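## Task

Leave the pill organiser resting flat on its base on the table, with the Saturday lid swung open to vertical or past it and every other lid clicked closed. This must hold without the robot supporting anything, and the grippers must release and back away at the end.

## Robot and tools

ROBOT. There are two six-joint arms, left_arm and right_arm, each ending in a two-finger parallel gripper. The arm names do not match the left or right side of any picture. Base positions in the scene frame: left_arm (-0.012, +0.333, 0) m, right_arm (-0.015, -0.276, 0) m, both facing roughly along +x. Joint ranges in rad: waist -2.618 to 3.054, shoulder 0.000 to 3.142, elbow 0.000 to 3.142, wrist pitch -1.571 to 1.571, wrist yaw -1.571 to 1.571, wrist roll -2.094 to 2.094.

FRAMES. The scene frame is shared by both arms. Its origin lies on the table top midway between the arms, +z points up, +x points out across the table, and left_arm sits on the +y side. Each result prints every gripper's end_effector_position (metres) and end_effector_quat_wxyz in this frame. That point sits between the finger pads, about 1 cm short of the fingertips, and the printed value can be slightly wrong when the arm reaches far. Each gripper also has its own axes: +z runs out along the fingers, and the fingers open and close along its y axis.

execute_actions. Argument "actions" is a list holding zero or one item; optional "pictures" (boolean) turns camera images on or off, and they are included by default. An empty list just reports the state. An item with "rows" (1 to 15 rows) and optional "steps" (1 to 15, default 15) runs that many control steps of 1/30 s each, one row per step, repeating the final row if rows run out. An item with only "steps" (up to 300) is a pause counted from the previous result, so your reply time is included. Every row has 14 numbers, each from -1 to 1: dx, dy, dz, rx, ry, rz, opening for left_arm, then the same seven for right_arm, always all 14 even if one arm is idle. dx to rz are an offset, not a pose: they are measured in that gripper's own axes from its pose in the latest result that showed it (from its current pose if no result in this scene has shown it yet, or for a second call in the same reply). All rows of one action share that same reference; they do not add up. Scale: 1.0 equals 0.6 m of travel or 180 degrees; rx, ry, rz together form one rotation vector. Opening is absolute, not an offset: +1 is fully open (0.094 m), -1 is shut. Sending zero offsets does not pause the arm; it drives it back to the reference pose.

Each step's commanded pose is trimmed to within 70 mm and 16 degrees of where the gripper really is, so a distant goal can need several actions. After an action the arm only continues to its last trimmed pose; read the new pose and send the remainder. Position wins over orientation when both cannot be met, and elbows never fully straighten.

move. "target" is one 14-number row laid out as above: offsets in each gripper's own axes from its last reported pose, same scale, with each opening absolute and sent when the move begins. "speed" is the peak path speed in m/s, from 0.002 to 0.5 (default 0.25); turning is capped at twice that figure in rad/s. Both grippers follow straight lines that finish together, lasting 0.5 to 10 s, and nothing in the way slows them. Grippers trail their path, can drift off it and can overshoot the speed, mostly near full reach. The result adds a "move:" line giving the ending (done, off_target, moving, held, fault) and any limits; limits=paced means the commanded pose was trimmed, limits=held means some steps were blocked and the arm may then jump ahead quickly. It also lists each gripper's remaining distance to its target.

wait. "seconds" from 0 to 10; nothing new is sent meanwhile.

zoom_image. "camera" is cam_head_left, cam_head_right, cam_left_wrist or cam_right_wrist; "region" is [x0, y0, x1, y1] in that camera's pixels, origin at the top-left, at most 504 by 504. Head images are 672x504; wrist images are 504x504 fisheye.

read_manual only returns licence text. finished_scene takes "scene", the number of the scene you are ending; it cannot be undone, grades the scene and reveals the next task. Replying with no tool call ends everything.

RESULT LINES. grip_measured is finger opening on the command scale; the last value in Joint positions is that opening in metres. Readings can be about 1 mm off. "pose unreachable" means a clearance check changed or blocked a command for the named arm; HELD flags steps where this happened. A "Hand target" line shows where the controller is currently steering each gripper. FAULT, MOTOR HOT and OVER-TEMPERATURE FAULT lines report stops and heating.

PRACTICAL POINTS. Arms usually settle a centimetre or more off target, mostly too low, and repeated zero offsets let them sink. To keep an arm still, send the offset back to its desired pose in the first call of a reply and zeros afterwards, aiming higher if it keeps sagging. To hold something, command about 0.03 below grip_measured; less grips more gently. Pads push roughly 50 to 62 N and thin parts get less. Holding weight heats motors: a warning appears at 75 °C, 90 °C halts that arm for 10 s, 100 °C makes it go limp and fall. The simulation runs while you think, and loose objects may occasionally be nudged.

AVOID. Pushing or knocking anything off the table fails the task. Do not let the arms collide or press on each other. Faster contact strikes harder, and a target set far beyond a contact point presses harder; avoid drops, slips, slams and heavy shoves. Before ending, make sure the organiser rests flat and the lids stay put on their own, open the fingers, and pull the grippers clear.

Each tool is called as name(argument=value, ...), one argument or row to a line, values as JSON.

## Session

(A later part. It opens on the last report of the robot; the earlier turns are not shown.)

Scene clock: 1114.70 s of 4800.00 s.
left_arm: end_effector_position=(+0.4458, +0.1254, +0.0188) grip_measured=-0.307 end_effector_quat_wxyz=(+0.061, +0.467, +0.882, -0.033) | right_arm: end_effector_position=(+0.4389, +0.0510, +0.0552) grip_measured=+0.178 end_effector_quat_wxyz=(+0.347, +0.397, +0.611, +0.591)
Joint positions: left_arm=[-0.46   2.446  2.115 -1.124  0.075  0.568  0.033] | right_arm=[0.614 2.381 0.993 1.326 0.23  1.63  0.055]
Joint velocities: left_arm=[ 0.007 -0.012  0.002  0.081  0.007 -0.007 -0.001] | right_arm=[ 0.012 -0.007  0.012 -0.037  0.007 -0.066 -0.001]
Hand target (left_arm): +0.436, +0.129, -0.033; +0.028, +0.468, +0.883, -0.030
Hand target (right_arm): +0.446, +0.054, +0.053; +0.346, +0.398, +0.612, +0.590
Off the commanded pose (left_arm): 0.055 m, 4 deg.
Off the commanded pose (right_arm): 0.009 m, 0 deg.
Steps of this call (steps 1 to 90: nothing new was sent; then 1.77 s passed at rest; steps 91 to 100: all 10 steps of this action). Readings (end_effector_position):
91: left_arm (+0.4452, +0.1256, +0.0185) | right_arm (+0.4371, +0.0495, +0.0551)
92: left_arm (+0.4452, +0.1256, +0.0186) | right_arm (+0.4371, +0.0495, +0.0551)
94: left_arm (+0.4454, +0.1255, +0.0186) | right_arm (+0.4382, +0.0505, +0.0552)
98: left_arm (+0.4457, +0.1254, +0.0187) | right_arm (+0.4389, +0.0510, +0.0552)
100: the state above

execute_actions(
  actions=[
    {"rows":[[0.018,-0.006,0.095,0.004,0.022,0,-0.45,0,-0.006,0.006,0.005,0,0,-0.42]],"steps":9},
  ],
)

zoom_image(
  camera="cam_left_wrist",
  region=[220, 120, 440, 320],
)

Scene clock: 1117.60 s of 4800.00 s.
left_arm: end_effector_position=(+0.4479, +0.1259, +0.0178) grip_measured=-0.307 end_effector_quat_wxyz=(+0.064, +0.466, +0.882, -0.025) | right_arm: end_effector_position=(+0.4388, +0.0511, +0.0537) grip_measured=-0.418 end_effector_quat_wxyz=(+0.346, +0.397, +0.613, +0.589)
Joint positions: left_arm=[-0.463  2.445  2.111 -1.112  0.061  0.564  0.033] | right_arm=[0.614 2.381 0.993 1.319 0.229 1.631 0.027]
Joint velocities: left_arm=[ 0.002 -0.007 -0.007  0.022  0.007  0.037  0.001] | right_arm=[ 0.002  0.002  0.007  0.022 -0.051 -0.037 -0.001]
Hand target (left_arm): +0.436, +0.129, -0.036; +0.026, +0.468, +0.883, -0.022
Hand target (right_arm): +0.442, +0.053, +0.052; +0.344, +0.399, +0.615, +0.586
Off the commanded pose (left_arm): 0.057 m, 4 deg.
Off the commanded pose (right_arm): 0.004 m, 1 deg.
Steps of this call (steps 1 to 78: nothing new was sent; steps 79 to 87: all 9 steps of this action). Readings (end_effector_position):
79: left_arm (+0.4459, +0.1255, +0.0187) | right_arm (+0.4389, +0.0509, +0.0538)
80: left_arm (+0.4477, +0.1258, +0.0186) | right_arm (+0.4387, +0.0511, +0.0534)
82: left_arm (+0.4479, +0.1258, +0.0179) | right_arm (+0.4388, +0.0511, +0.0537)
86: left_arm (+0.4479, +0.1259, +0.0178) | right_arm (+0.4388, +0.0511, +0.0537)
87: the state above
camera_calibration (this result's frames):
cam_left_wrist: T_world_to_cam=[[-0.709161, -0.702683, 0.0576792, 0.402442], [-0.612141, 0.654241, 0.444132, 0.217786], [-0.34982, 0.279653, -0.894103, 0.269275], [0, 0, 0, 1]] pos_world=[0.51291, 0.0650006, 0.120821]
cam_right_wrist: T_world_to_cam=[[-0.19243, 0.2607, -0.946048, 0.126285], [-0.676556, 0.663067, 0.320335, 0.293743], [0.710804, 0.701696, 0.048784, -0.233461], [0, 0, 0, 1]] pos_world=[0.388979, -0.0638753, 0.0367646]

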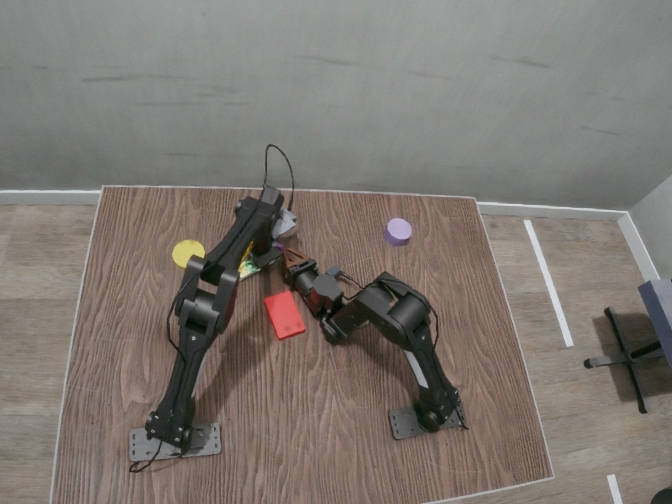

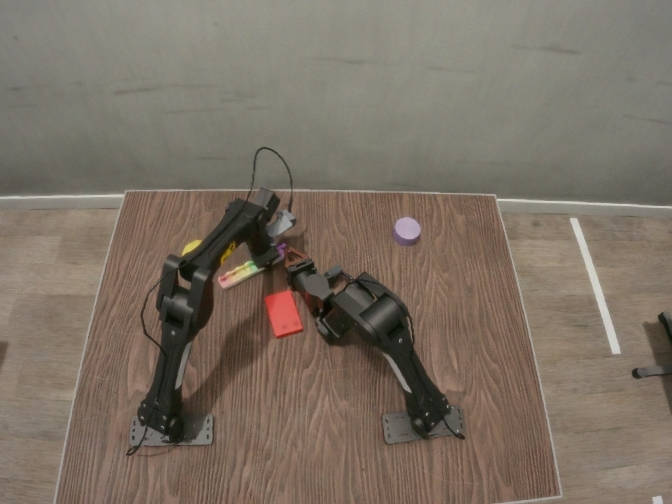

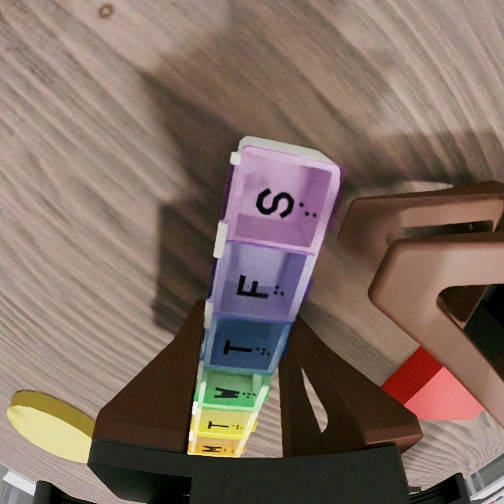

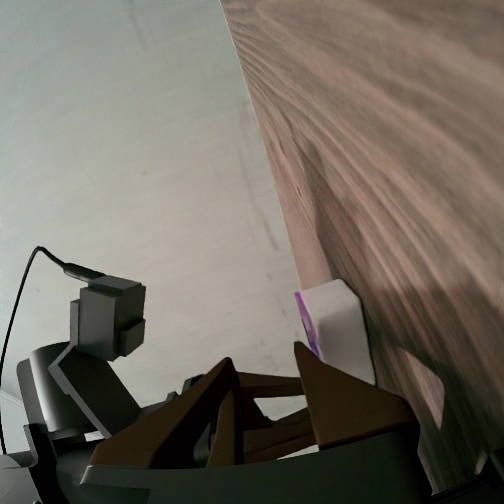

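Region (220, 120, 440, 320) of cam_left_wrist's 504x504 image, scaled by 2.291, with more detail than that image has; it fills the top 458 rows of this view, and the rest is white.

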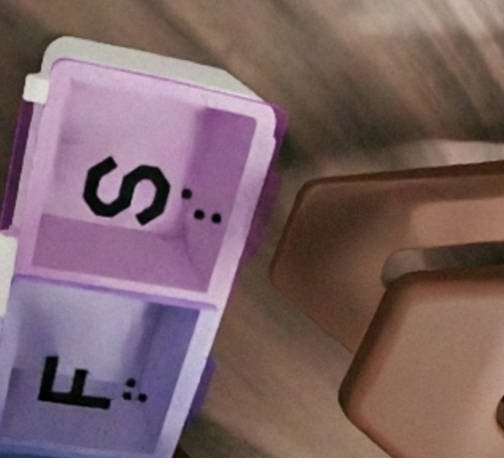

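execute_actions(
  actions=[],
)

Scene clock: 1128.73 s of 4800.00 s.
left_arm: end_effector_position=(+0.4479, +0.1259, +0.0178) grip_measured=-0.307 end_effector_quat_wxyz=(+0.064, +0.466, +0.882, -0.025) | right_arm: end_effector_position=(+0.4388, +0.0511, +0.0537) grip_measured=-0.418 end_effector_quat_wxyz=(+0.346, +0.397, +0.613, +0.589)
Joint positions: left_arm=[-0.463  2.445  2.111 -1.112  0.061  0.564  0.033] | right_arm=[0.614 2.381 0.993 1.319 0.229 1.631 0.027]
Joint velocities: left_arm=[ 0.002  0.002  0.012  0.037 -0.007 -0.022 -0.   ] | right_arm=[ 0.007  0.017  0.017 -0.037  0.037 -0.022 -0.002]
Hand target (left_arm): +0.436, +0.129, -0.036; +0.026, +0.468, +0.883, -0.022
Hand target (right_arm): +0.442, +0.053, +0.052; +0.344, +0.399, +0.615, +0.586
Off the commanded pose (left_arm): 0.057 m, 4 deg.
Off the commanded pose (right_arm): 0.004 m, 1 deg.
Steps of this call (steps 1 to 90: nothing new was sent; then 8.13 s passed at rest). Readings (end_effector_position):
1: left_arm (+0.4479, +0.1259, +0.0178) | right_arm (+0.4388, +0.0511, +0.0537)
2: left_arm (+0.4479, +0.1259, +0.0178) | right_arm (+0.4388, +0.0511, +0.0537)
4: left_arm (+0.4479, +0.1259, +0.0178) | right_arm (+0.4388, +0.0511, +0.0537)
8: left_arm (+0.4479, +0.1259, +0.0178) | right_arm (+0.4388, +0.0511, +0.0537)
90: the state above
camera_calibration (this result's frames):
cam_left_wrist: T_world_to_cam=[[-0.709161, -0.702683, 0.0576792, 0.402442], [-0.612141, 0.654241, 0.444132, 0.217786], [-0.34982, 0.279653, -0.894103, 0.269275], [0, 0, 0, 1]] pos_world=[0.51291, 0.0650006, 0.120821]
cam_right_wrist: T_world_to_cam=[[-0.19243, 0.2607, -0.946048, 0.126285], [-0.676556, 0.663067, 0.320335, 0.293743], [0.710804, 0.701696, 0.048784, -0.233461], [0, 0, 0, 1]] pos_world=[0.388979, -0.0638753, 0.0367646]

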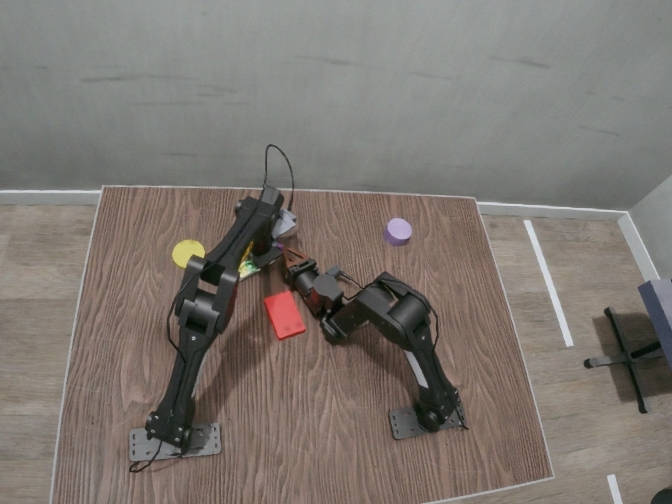

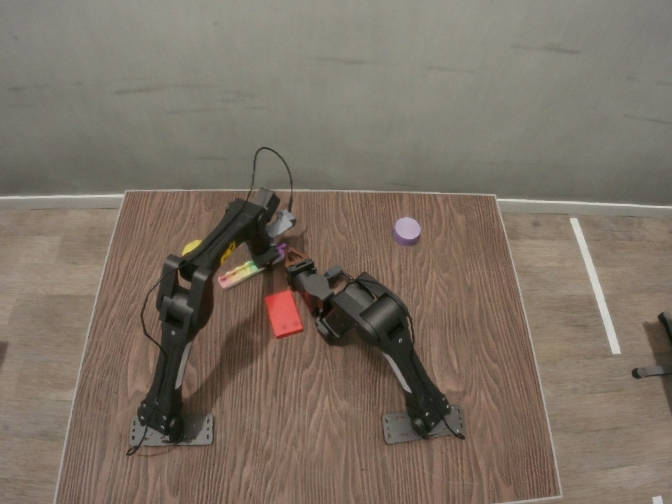

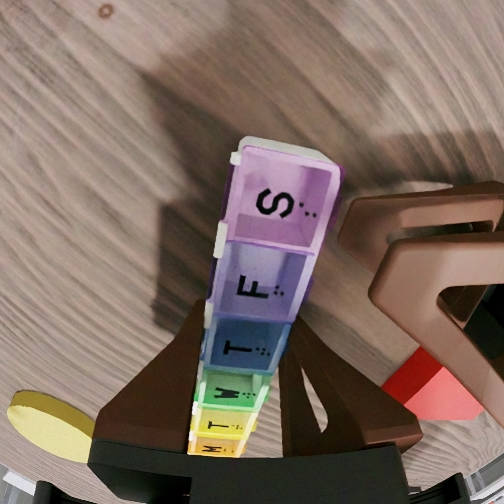

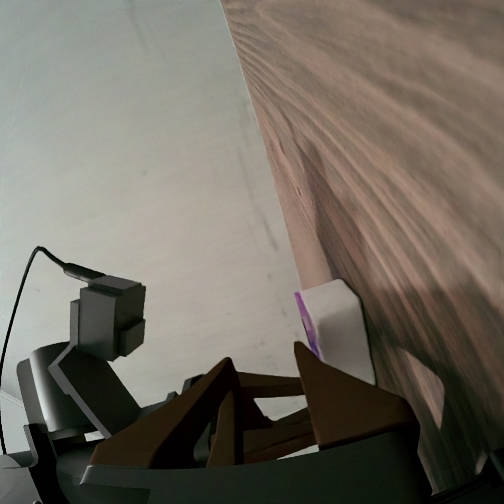

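execute_actions(
  actions=[
    {"rows": [[0.018,-0.006,0.095,0.004,0.02,0,-0.45, 0,0.004,-0.006,0,0,0,0.2]], "steps": 15},
  ],
)

zoom_image(
  camera="cam_left_wrist",
  region=[200, 110, 440, 330],
)

zoom_image(
  camera="cam_right_wrist",
  region=[220, 240, 420, 420],
)

Scene clock: 1140.97 s of 4800.00 s.
left_arm: end_effector_position=(+0.4480, +0.1260, +0.0178) grip_measured=-0.307 end_effector_quat_wxyz=(+0.064, +0.466, +0.882, -0.024) | right_arm: end_effector_position=(+0.4389, +0.0512, +0.0563) grip_measured=+0.198 end_effector_quat_wxyz=(+0.347, +0.396, +0.610, +0.593)
Joint positions: left_arm=[-0.464  2.445  2.111 -1.112  0.058  0.563  0.033] | right_arm=[0.614 2.381 0.993 1.328 0.229 1.631 0.056]
Joint velocities: left_arm=[-0.007 -0.002  0.007 -0.007 -0.051  0.007  0.   ] | right_arm=[ 0.002  0.007 -0.002 -0.037 -0.007 -0.022 -0.   ]
Hand target (left_arm): +0.439, +0.130, -0.037; +0.031, +0.467, +0.883, -0.016
Hand target (right_arm): +0.436, +0.049, +0.056; +0.346, +0.397, +0.613, +0.589
Off the commanded pose (left_arm): 0.058 m, 4 deg.
Off the commanded pose (right_arm): 0.004 m, 1 deg.
Steps of this call (steps 1 to 90: nothing new was sent; then 8.73 s passed at rest; steps 91 to 105: all 15 steps of this action). Readings (end_effector_position):
91: left_arm (+0.4480, +0.1259, +0.0178) | right_arm (+0.4388, +0.0511, +0.0537)
92: left_arm (+0.4480, +0.1259, +0.0178) | right_arm (+0.4388, +0.0511, +0.0539)
94: left_arm (+0.4480, +0.1259, +0.0178) | right_arm (+0.4389, +0.0512, +0.0557)
98: left_arm (+0.4480, +0.1260, +0.0178) | right_arm (+0.4389, +0.0512, +0.0563)
105: the state above
camera_calibration (this result's frames):
cam_left_wrist: T_world_to_cam=[[-0.708715, -0.703356, 0.05489, 0.402558], [-0.613264, 0.652657, 0.444911, 0.218501], [-0.348755, 0.281653, -0.893891, 0.268544], [0, 0, 0, 1]] pos_world=[0.512954, 0.0648986, 0.120739]
cam_right_wrist: T_world_to_cam=[[-0.185657, 0.266803, -0.945699, 0.125386], [-0.67883, 0.66102, 0.319755, 0.29408], [0.710437, 0.701334, 0.0583908, -0.234132], [0, 0, 0, 1]] pos_world=[0.389246, -0.0636414, 0.0382148]

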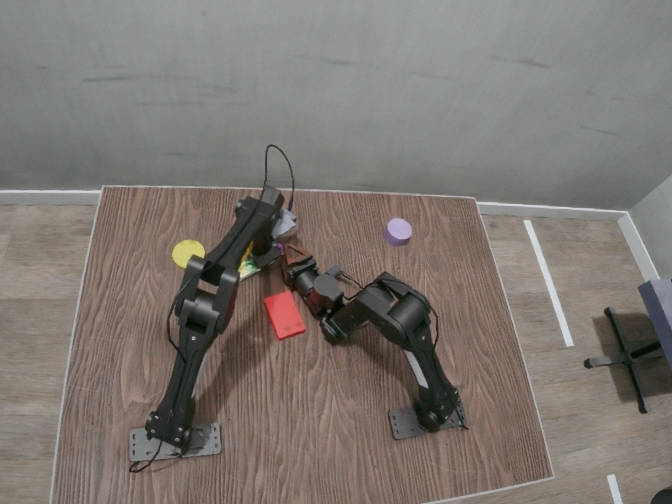

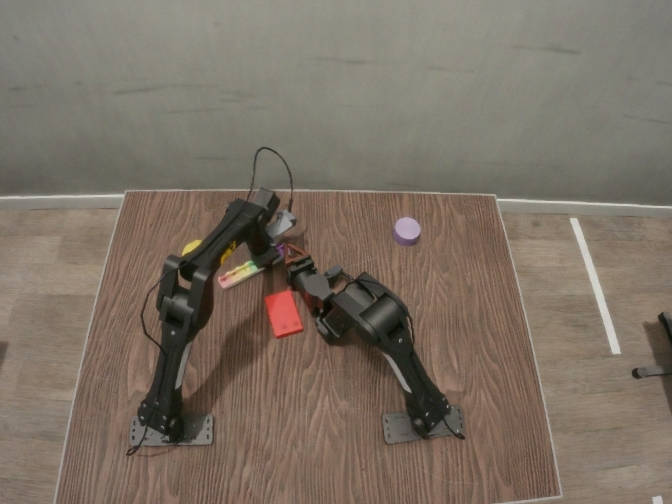

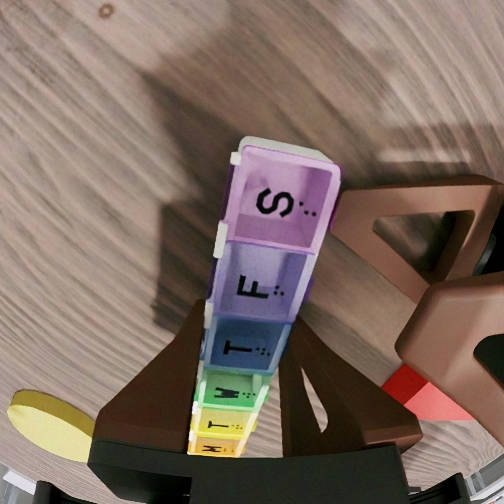

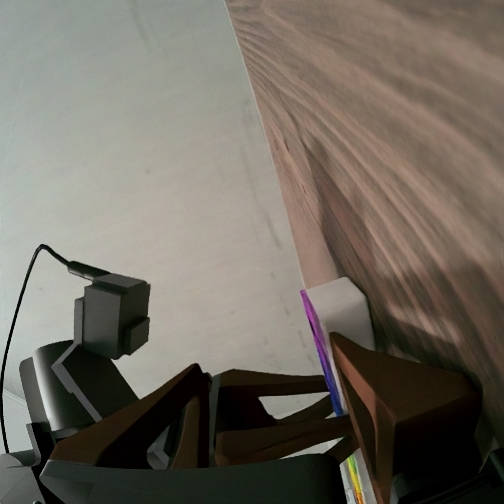

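Region (200, 110, 440, 330) of cam_left_wrist's 504x504 image, scaled by 2.100, with more detail than that image has; it fills the top 462 rows of this view, and the rest is white.

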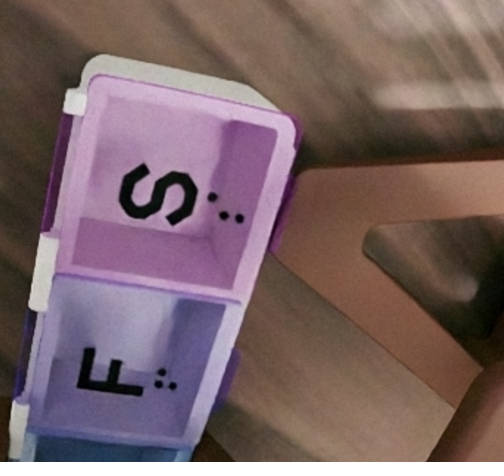

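Region (220, 240, 420, 420) of cam_right_wrist's 504x504 image, scaled by 2.520, with more detail than that image has; it fills the top 454 rows of this view, and the rest is white.

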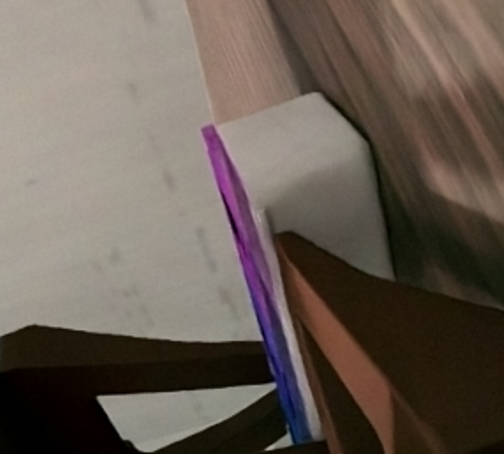

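execute_actions(
  actions=[
    {"rows": [[0.018,-0.006,0.095,0.012,0.02,0,-0.45, 0,0.002,0.012,0.005,0,0,0.2]], "steps": 10},
  ],
)

zoom_image(
  camera="cam_left_wrist",
  region=[200, 110, 440, 330],
)

zoom_image(
  camera="cam_right_wrist",
  region=[220, 240, 420, 420],
)

Scene clock: 1147.87 s of 4800.00 s.
left_arm: end_effector_position=(+0.4480, +0.1259, +0.0178) grip_measured=-0.307 end_effector_quat_wxyz=(+0.064, +0.466, +0.882, -0.024) | right_arm: end_effector_position=(+0.4389, +0.0512, +0.0562) grip_measured=+0.198 end_effector_quat_wxyz=(+0.346, +0.396, +0.610, +0.592)
Joint positions: left_arm=[-0.464  2.445  2.111 -1.112  0.058  0.563  0.033] | right_arm=[0.614 2.381 0.993 1.328 0.229 1.631 0.056]
Joint velocities: left_arm=[-0.002 -0.007 -0.007 -0.081 -0.022  0.007 -0.001] | right_arm=[-0.012  0.012 -0.017 -0.022 -0.022 -0.007 -0.001]
Hand target (left_arm): +0.439, +0.130, -0.037; +0.027, +0.467, +0.883, -0.025
Hand target (right_arm): +0.445, +0.054, +0.057; +0.344, +0.398, +0.614, +0.588
Off the commanded pose (left_arm): 0.058 m, 4 deg.
Off the commanded pose (right_arm): 0.007 m, 1 deg.
Steps of this call (steps 1 to 90: nothing new was sent; then 3.57 s passed at rest; steps 91 to 100: all 10 steps of this action). Readings (end_effector_position):
91: left_arm (+0.4480, +0.1260, +0.0178) | right_arm (+0.4389, +0.0512, +0.0562)
92: left_arm (+0.4480, +0.1259, +0.0178) | right_arm (+0.4389, +0.0512, +0.0562)
94: left_arm (+0.4480, +0.1259, +0.0178) | right_arm (+0.4389, +0.0512, +0.0562)
98: left_arm (+0.4480, +0.1259, +0.0178) | right_arm (+0.4389, +0.0512, +0.0562)
100: the state above
camera_calibration (this result's frames):
cam_left_wrist: T_world_to_cam=[[-0.70874, -0.703303, 0.0552405, 0.402493], [-0.613166, 0.652841, 0.444776, 0.218459], [-0.348875, 0.281359, -0.893937, 0.268648], [0, 0, 0, 1]] pos_world=[0.51294, 0.0648691, 0.120755]
cam_right_wrist: T_world_to_cam=[[-0.18609, 0.266898, -0.945588, 0.125477], [-0.678667, 0.661004, 0.320133, 0.294018], [0.71048, 0.701313, 0.0581286, -0.234124], [0, 0, 0, 1]] pos_world=[0.38923, -0.0636422, 0.0381339]

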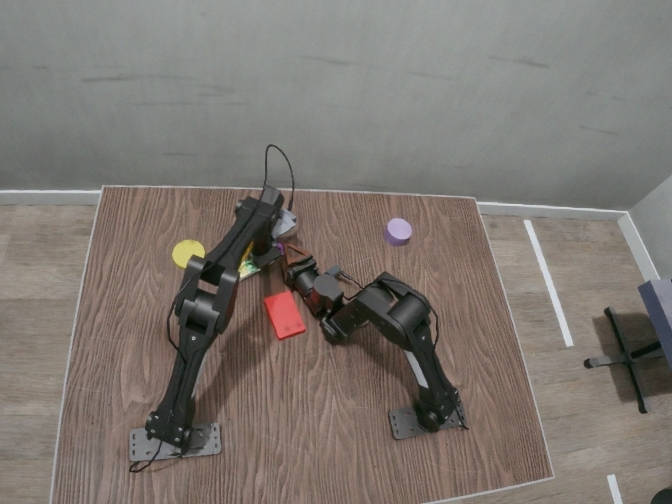

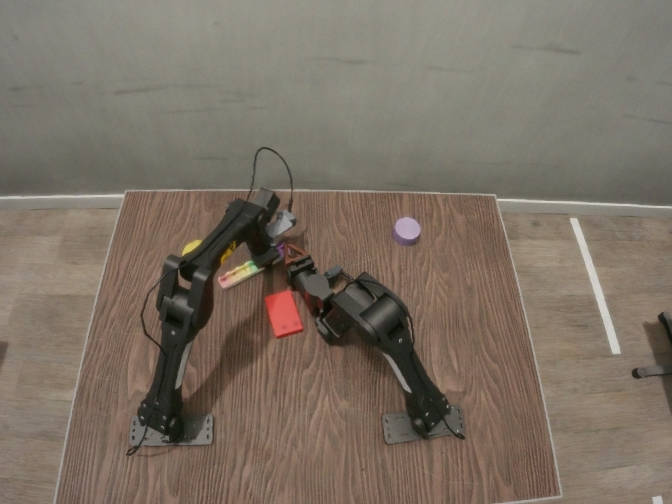

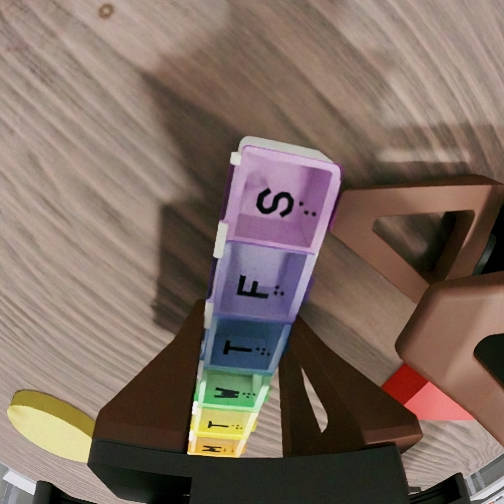

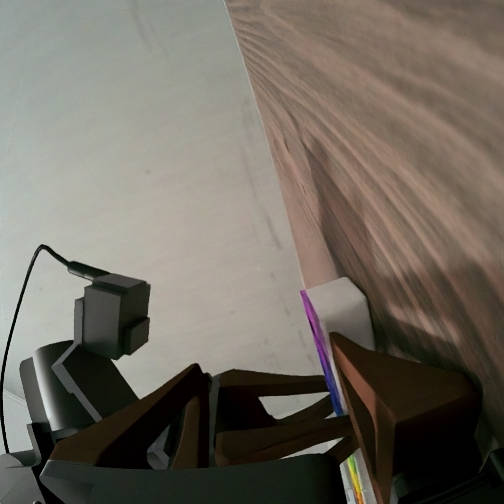

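Region (200, 110, 440, 330) of cam_left_wrist's 504x504 image, scaled by 2.100, with more detail than that image has; it fills the top 462 rows of this view, and the rest is white.

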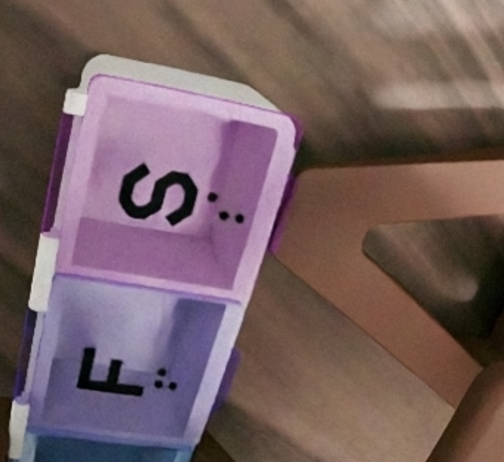

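Region (220, 240, 420, 420) of cam_right_wrist's 504x504 image, scaled by 2.520, with more detail than that image has; it fills the top 454 rows of this view, and the rest is white.

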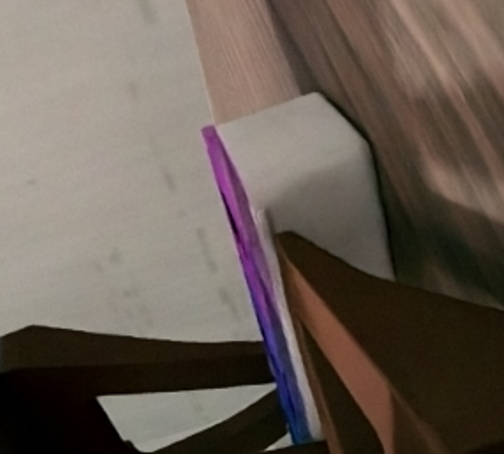

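execute_actions(
  actions=[
    {"rows": [[0.018,-0.006,0.095,0.012,0.02,0,-0.45, 0,0.002,0.022,0.005,0,0,0.2]], "steps": 8},
  ],
  pictures=false,
)

Scene clock: 1151.33 s of 4800.00 s.
left_arm: end_effector_position=(+0.4481, +0.1260, +0.0178) grip_measured=-0.307 end_effector_quat_wxyz=(+0.064, +0.466, +0.882, -0.024) | right_arm: end_effector_position=(+0.4411, +0.0530, +0.0559) grip_measured=+0.198 end_effector_quat_wxyz=(+0.345, +0.397, +0.612, +0.590)
Joint positions: left_arm=[-0.464  2.445  2.111 -1.111  0.058  0.563  0.033] | right_arm=[0.614 2.381 1.006 1.308 0.229 1.632 0.056]
Joint velocities: left_arm=[ 0.002 -0.007  0.017  0.022 -0.037  0.007  0.001] | right_arm=[-0.007 -0.017 -0.012 -0.051 -0.022  0.051 -0.001]
Hand target (left_arm): +0.439, +0.130, -0.037; +0.027, +0.467, +0.883, -0.026
Hand target (right_arm): +0.450, +0.057, +0.057; +0.343, +0.399, +0.614, +0.588
Off the commanded pose (left_arm): 0.058 m, 4 deg.
Off the commanded pose (right_arm): 0.010 m, 1 deg.
Steps of this call (steps 1 to 90: nothing new was sent; then 0.20 s passed at rest; steps 91 to 98: all 8 steps of this action). Readings (end_effector_position):
91: left_arm (+0.4480, +0.1259, +0.0178) | right_arm (+0.4393, +0.0515, +0.0565)
92: left_arm (+0.4480, +0.1259, +0.0178) | right_arm (+0.4404, +0.0524, +0.0567)
94: left_arm (+0.4481, +0.1259, +0.0178) | right_arm (+0.4411, +0.0530, +0.0559)
98: the state above

execute_actions(
  actions=[
    {"rows": [[0.018,-0.006,0.095,0.012,0.02,0,-0.45, 0,0.0,0.016,0.005,0,0,0.2]], "steps": 8},
  ],
)

zoom_image(
  camera="cam_left_wrist",
  region=[200, 110, 440, 330],
)

zoom_image(
  camera="cam_right_wrist",
  region=[220, 240, 420, 420],
)

Scene clock: 1155.23 s of 4800.00 s.
left_arm: end_effector_position=(+0.4481, +0.1260, +0.0178) grip_measured=-0.307 end_effector_quat_wxyz=(+0.064, +0.466, +0.882, -0.024) | right_arm: end_effector_position=(+0.4411, +0.0530, +0.0559) grip_measured=+0.198 end_effector_quat_wxyz=(+0.345, +0.397, +0.612, +0.590)
Joint positions: left_arm=[-0.464  2.445  2.111 -1.111  0.058  0.563  0.033] | right_arm=[0.614 2.381 1.006 1.308 0.229 1.632 0.056]
Joint velocities: left_arm=[ 0.007 -0.007  0.002  0.007  0.051 -0.022 -0.001] | right_arm=[-0.007 -0.002 -0.002 -0.007 -0.037 -0.007 -0.001]
Hand target (left_arm): +0.439, +0.130, -0.037; +0.027, +0.467, +0.883, -0.025
Hand target (right_arm): +0.449, +0.057, +0.056; +0.343, +0.400, +0.616, +0.586
Off the commanded pose (left_arm): 0.058 m, 4 deg.
Off the commanded pose (right_arm): 0.010 m, 1 deg.
Steps of this call (steps 1 to 90: nothing new was sent; then 0.63 s passed at rest; steps 91 to 98: all 8 steps of this action). Readings (end_effector_position):
91: left_arm (+0.4481, +0.1260, +0.0178) | right_arm (+0.4411, +0.0530, +0.0559)
92: left_arm (+0.4481, +0.1260, +0.0178) | right_arm (+0.4411, +0.0530, +0.0559)
94: left_arm (+0.4481, +0.1260, +0.0178) | right_arm (+0.4411, +0.0530, +0.0559)
98: the state above
camera_calibration (this result's frames):
cam_left_wrist: T_world_to_cam=[[-0.708734, -0.703348, 0.0547474, 0.402603], [-0.61342, 0.652724, 0.444598, 0.21864], [-0.348442, 0.281519, -0.894056, 0.268475], [0, 0, 0, 1]] pos_world=[0.513005, 0.064877, 0.120783]
cam_right_wrist: T_world_to_cam=[[-0.191388, 0.263393, -0.945513, 0.127624], [-0.676834, 0.662228, 0.32148, 0.293448], [0.710821, 0.701483, 0.0515308, -0.236749], [0, 0, 0, 1]] pos_world=[0.391328, -0.0618696, 0.0385321]

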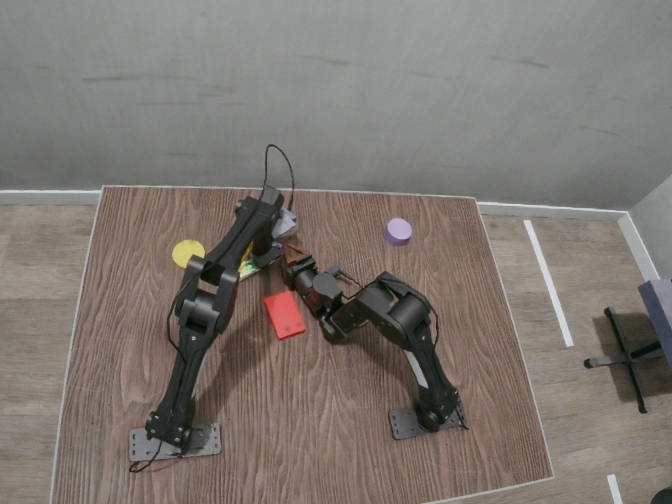

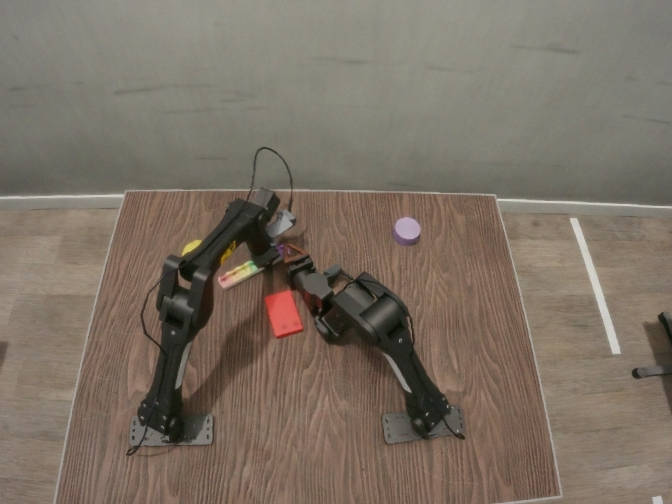

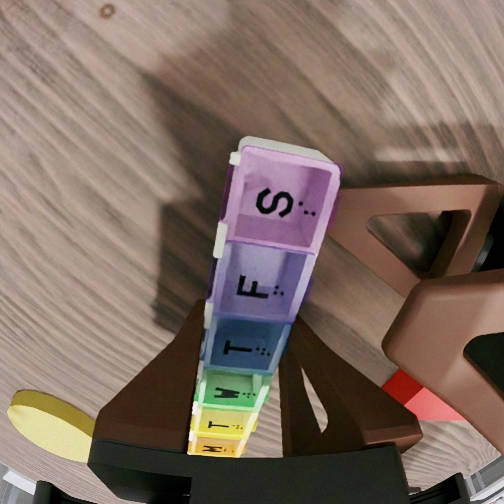

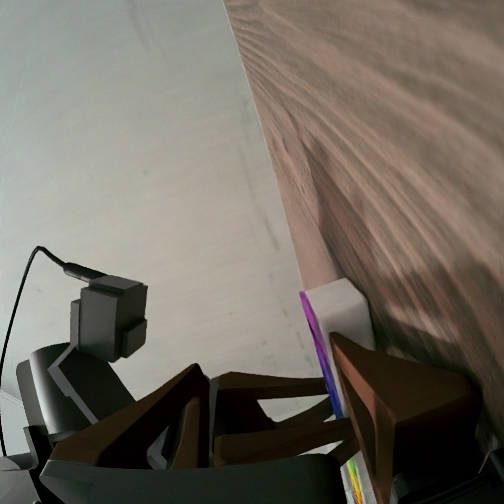

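Region (200, 110, 440, 330) of cam_left_wrist's 504x504 image, scaled by 2.100, with more detail than that image has; it fills the top 462 rows of this view, and the rest is white.

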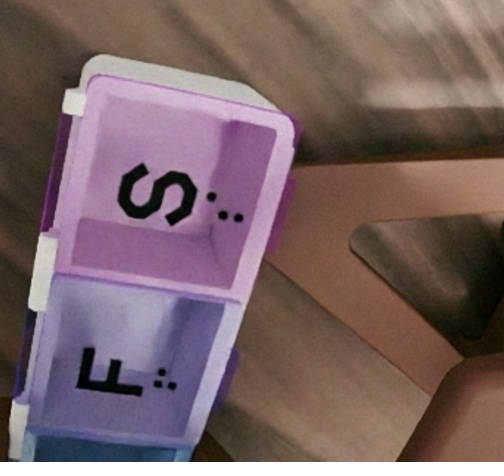

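Region (220, 240, 420, 420) of cam_right_wrist's 504x504 image, scaled by 2.520, with more detail than that image has; it fills the top 454 rows of this view, and the rest is white.

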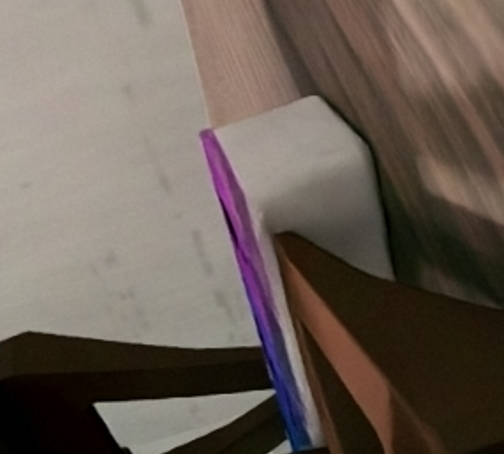

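execute_actions(
  actions=[
    {"rows": [[0.02,-0.006,0.095,0.012,0.02,0,-0.45, 0,-0.008,0.009,0.01,0,0,0.2],[0.02,-0.006,0.095,0.012,0.02,0,-0.45, 0,-0.008,0.009,0.01,0,0,0.2],[0.02,-0.006,0.095,0.012,0.02,0,-0.45, 0,-0.008,0.009,0.01,0,0,0.2],[0.02,-0.006,0.095,0.012,0.02,0,-0.45, 0,-0.008,0.009,0.01,0,0,-0.52]], "steps": 12},
  ],
)

zoom_image(
  camera="cam_left_wrist",
  region=[200, 90, 460, 330],
)

Scene clock: 1172.03 s of 4800.00 s.
left_arm: end_effector_position=(+0.4498, +0.1262, +0.0180) grip_measured=-0.309 end_effector_quat_wxyz=(+0.067, +0.466, +0.882, -0.022) | right_arm: end_effector_position=(+0.4406, +0.0534, +0.0527) grip_measured=-0.518 end_effector_quat_wxyz=(+0.343, +0.398, +0.616, +0.586)
Joint positions: left_arm=[-0.464  2.445  2.111 -1.105  0.054  0.563  0.032] | right_arm=[0.614 2.381 1.006 1.295 0.227 1.633 0.023]
Joint velocities: left_arm=[-0.007  0.007 -0.017  0.037 -0.022 -0.051  0.001] | right_arm=[-0.007 -0.002 -0.022  0.007 -0.022 -0.022  0.001]
Hand target (left_arm): +0.438, +0.131, -0.037; +0.027, +0.467, +0.883, -0.026
Hand target (right_arm): +0.445, +0.055, +0.051; +0.339, +0.402, +0.621, +0.581
Off the commanded pose (left_arm): 0.059 m, 5 deg.
Off the commanded pose (right_arm): 0.006 m, 1 deg.
Steps of this call (steps 1 to 90: nothing new was sent; then 13.40 s passed at rest; steps 91 to 102: all 12 steps of this action). Readings (end_effector_position):
91: left_arm (+0.4481, +0.1260, +0.0178) | right_arm (+0.4411, +0.0530, +0.0559)
92: left_arm (+0.4481, +0.1260, +0.0178) | right_arm (+0.4411, +0.0530, +0.0559)
94: left_arm (+0.4481, +0.1260, +0.0178) | right_arm (+0.4410, +0.0530, +0.0542)
98: left_arm (+0.4498, +0.1262, +0.0180) | right_arm (+0.4406, +0.0534, +0.0527)
102: the state above
camera_calibration (this result's frames):
cam_left_wrist: T_world_to_cam=[[-0.708492, -0.704018, 0.048961, 0.404046], [-0.617129, 0.651716, 0.440929, 0.221363], [-0.34233, 0.282179, -0.896206, 0.266365], [0, 0, 0, 1]] pos_world=[0.514058, 0.0650277, 0.12133]
cam_right_wrist: T_world_to_cam=[[-0.201946, 0.25617, -0.945301, 0.129487], [-0.674885, 0.663057, 0.32386, 0.292909], [0.709752, 0.703373, 0.0389837, -0.235459], [0, 0, 0, 1]] pos_world=[0.390947, -0.0617707, 0.0367216]

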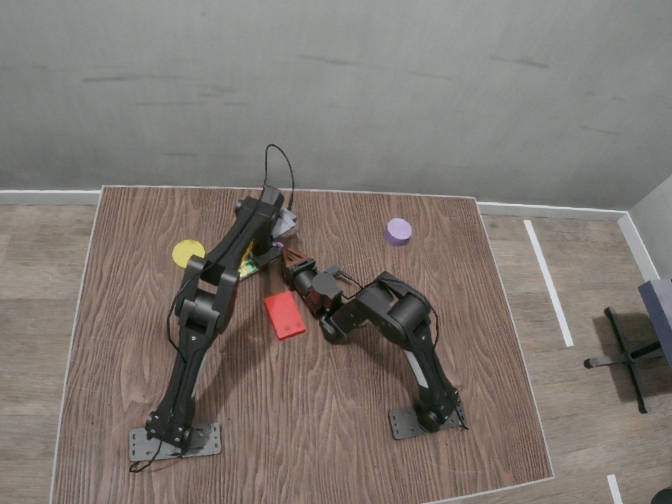

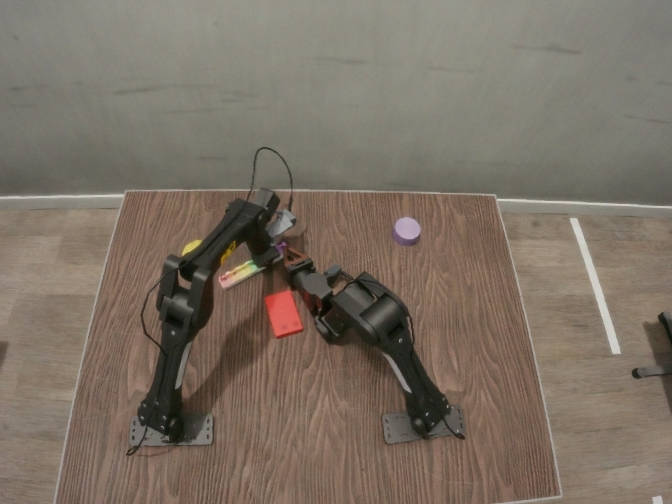

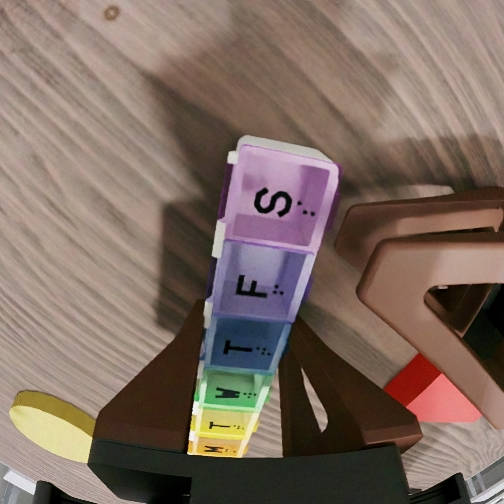

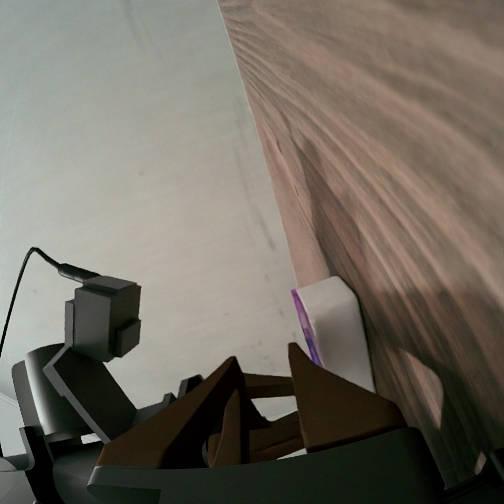

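Region (200, 90, 460, 330) of cam_left_wrist's 504x504 image, scaled by 1.938, with more detail than that image has; it fills the top 465 rows of this view, and the rest is white.

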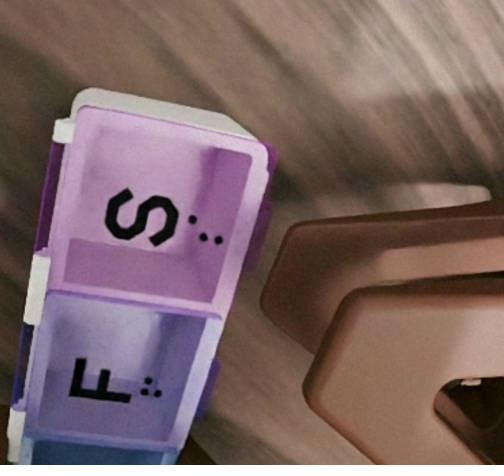

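execute_actions(
  actions=[
    {"rows": [[0.02,-0.006,0.095,0.0,0.02,0,-0.45, 0,0.004,-0.004,0,0,0,0.2]], "steps": 12},
  ],
  pictures=false,
)

execute_actions(
  actions=[
    {"rows": [[0.02,-0.03,0.09,0.0,0.02,0,-0.45, 0,0.002,0.02,0.005,0,0,0.2]], "steps": 12},
  ],
)

zoom_image(
  camera="cam_left_wrist",
  region=[200, 110, 440, 330],
)

zoom_image(
  camera="cam_right_wrist",
  region=[220, 240, 420, 420],
)

Scene clock: 1199.53 s of 4800.00 s.
left_arm: end_effector_position=(+0.4501, +0.1264, +0.0178) grip_measured=-0.309 end_effector_quat_wxyz=(+0.073, +0.465, +0.882, -0.018) | right_arm: end_effector_position=(+0.4408, +0.0535, +0.0557) grip_measured=+0.198 end_effector_quat_wxyz=(+0.344, +0.397, +0.613, +0.590)
Joint positions: left_arm=[-0.465  2.43   2.08  -1.077  0.047  0.561  0.032] | right_arm=[0.614 2.38  1.006 1.306 0.227 1.634 0.056]
Joint velocities: left_arm=[ 0.007 -0.002 -0.007  0.051 -0.037  0.051  0.001] | right_arm=[-0.007 -0.007  0.002 -0.051 -0.037 -0.051 -0.001]
Hand target (left_arm): +0.440, +0.131, -0.037; +0.038, +0.467, +0.884, -0.007
Hand target (right_arm): +0.439, +0.052, +0.055; +0.343, +0.398, +0.616, +0.586
Off the commanded pose (left_arm): 0.058 m, 4 deg.
Off the commanded pose (right_arm): 0.002 m, 1 deg.
Steps of this call (steps 1 to 90: nothing new was sent; then 24.10 s passed at rest; steps 91 to 102: all 12 steps of this action). Readings (end_effector_position):
91: left_arm (+0.4498, +0.1265, +0.0176) | right_arm (+0.4407, +0.0534, +0.0529)
92: left_arm (+0.4499, +0.1264, +0.0178) | right_arm (+0.4407, +0.0534, +0.0532)
94: left_arm (+0.4501, +0.1265, +0.0178) | right_arm (+0.4408, +0.0535, +0.0548)
98: left_arm (+0.4500, +0.1264, +0.0178) | right_arm (+0.4408, +0.0535, +0.0557)
102: the state above

Scene clock: 1199.93 s of 4800.00 s.
left_arm: end_effector_position=(+0.4497, +0.1257, +0.0187) grip_measured=-0.309 end_effector_quat_wxyz=(+0.090, +0.462, +0.882, +0.003) | right_arm: end_effector_position=(+0.4425, +0.0549, +0.0555) grip_measured=+0.198 end_effector_quat_wxyz=(+0.343, +0.398, +0.614, +0.589)
Joint positions: left_arm=[-0.481  2.387  2.002 -1.007  0.006  0.542  0.032] | right_arm=[0.614 2.38  1.016 1.29  0.227 1.635 0.056]
Joint velocities: left_arm=[-0.012 -0.002 -0.007 -0.037 -0.095 -0.007 -0.   ] | right_arm=[-0.007 -0.017 -0.012 -0.007  0.007  0.051 -0.001]
Hand target (left_arm): +0.430, +0.124, -0.035; +0.044, +0.466, +0.884, -0.003
Hand target (right_arm): +0.451, +0.059, +0.057; +0.341, +0.400, +0.617, +0.586
Off the commanded pose (left_arm): 0.059 m, 5 deg.
Off the commanded pose (right_arm): 0.010 m, 1 deg.
Steps of this call (steps 1 to 12: all 12 steps of this action). Readings (end_effector_position):
1: left_arm (+0.4494, +0.1260, +0.0179) | right_arm (+0.4412, +0.0538, +0.0560)
2: left_arm (+0.4493, +0.1258, +0.0181) | right_arm (+0.4419, +0.0545, +0.0561)
4: left_arm (+0.4496, +0.1258, +0.0184) | right_arm (+0.4425, +0.0549, +0.0556)
8: left_arm (+0.4497, +0.1257, +0.0187) | right_arm (+0.4425, +0.0549, +0.0556)
12: the state above
camera_calibration (this result's frames):
cam_left_wrist: T_world_to_cam=[[-0.702466, -0.711653, -0.00956769, 0.402905], [-0.650093, 0.636113, 0.415618, 0.238546], [-0.28969, 0.298178, -0.909489, 0.241633], [0, 0, 0, 1]] pos_world=[0.508103, 0.0629363, 0.124473]
cam_right_wrist: T_world_to_cam=[[-0.198136, 0.261172, -0.944739, 0.130104], [-0.676107, 0.661425, 0.324647, 0.29282], [0.709662, 0.703069, 0.0455281, -0.238275], [0, 0, 0, 1]] pos_world=[0.392851, -0.0601338, 0.0386994]

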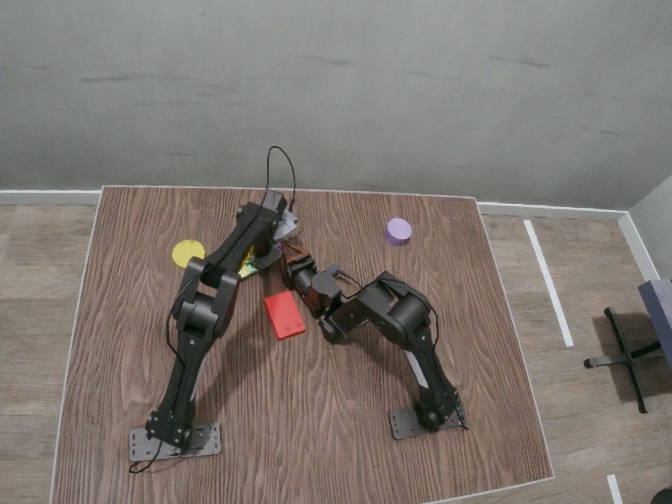

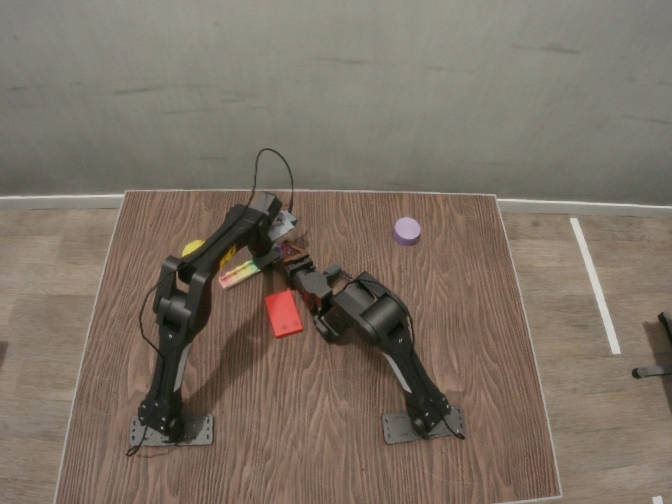

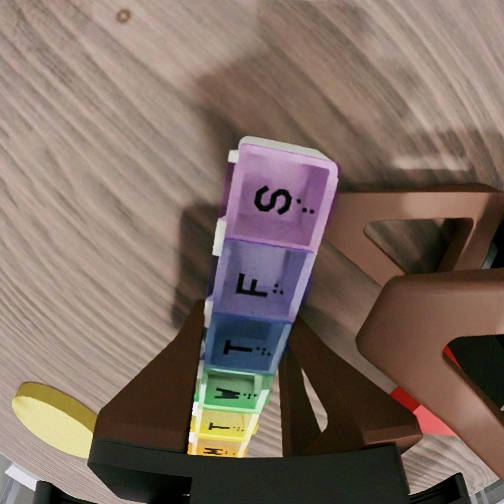

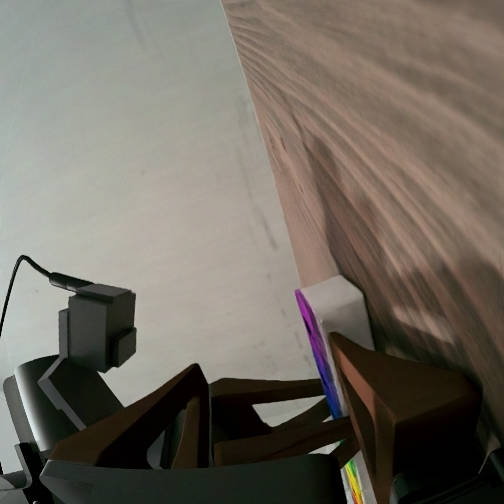

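Region (200, 110, 440, 330) of cam_left_wrist's 504x504 image, scaled by 2.100, with more detail than that image has; it fills the top 462 rows of this view, and the rest is white.

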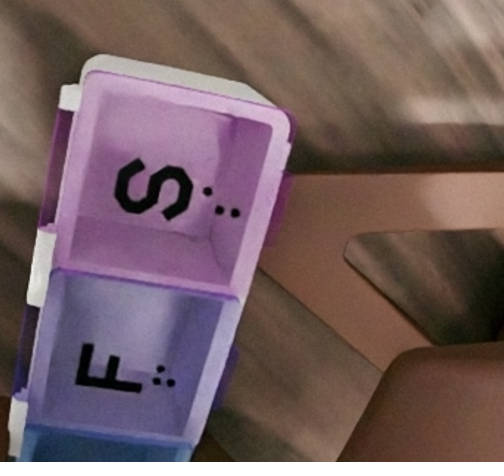

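Region (220, 240, 420, 420) of cam_right_wrist's 504x504 image, scaled by 2.520, with more detail than that image has; it fills the top 454 rows of this view, and the rest is white.

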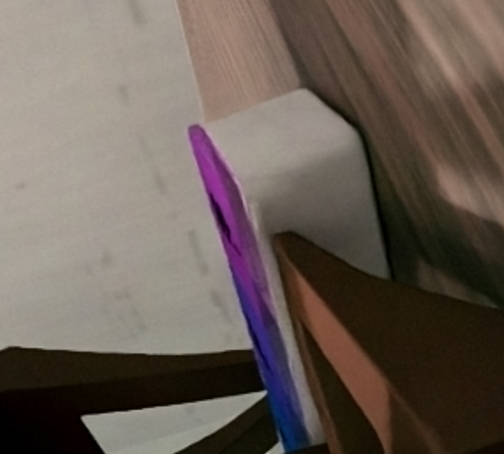

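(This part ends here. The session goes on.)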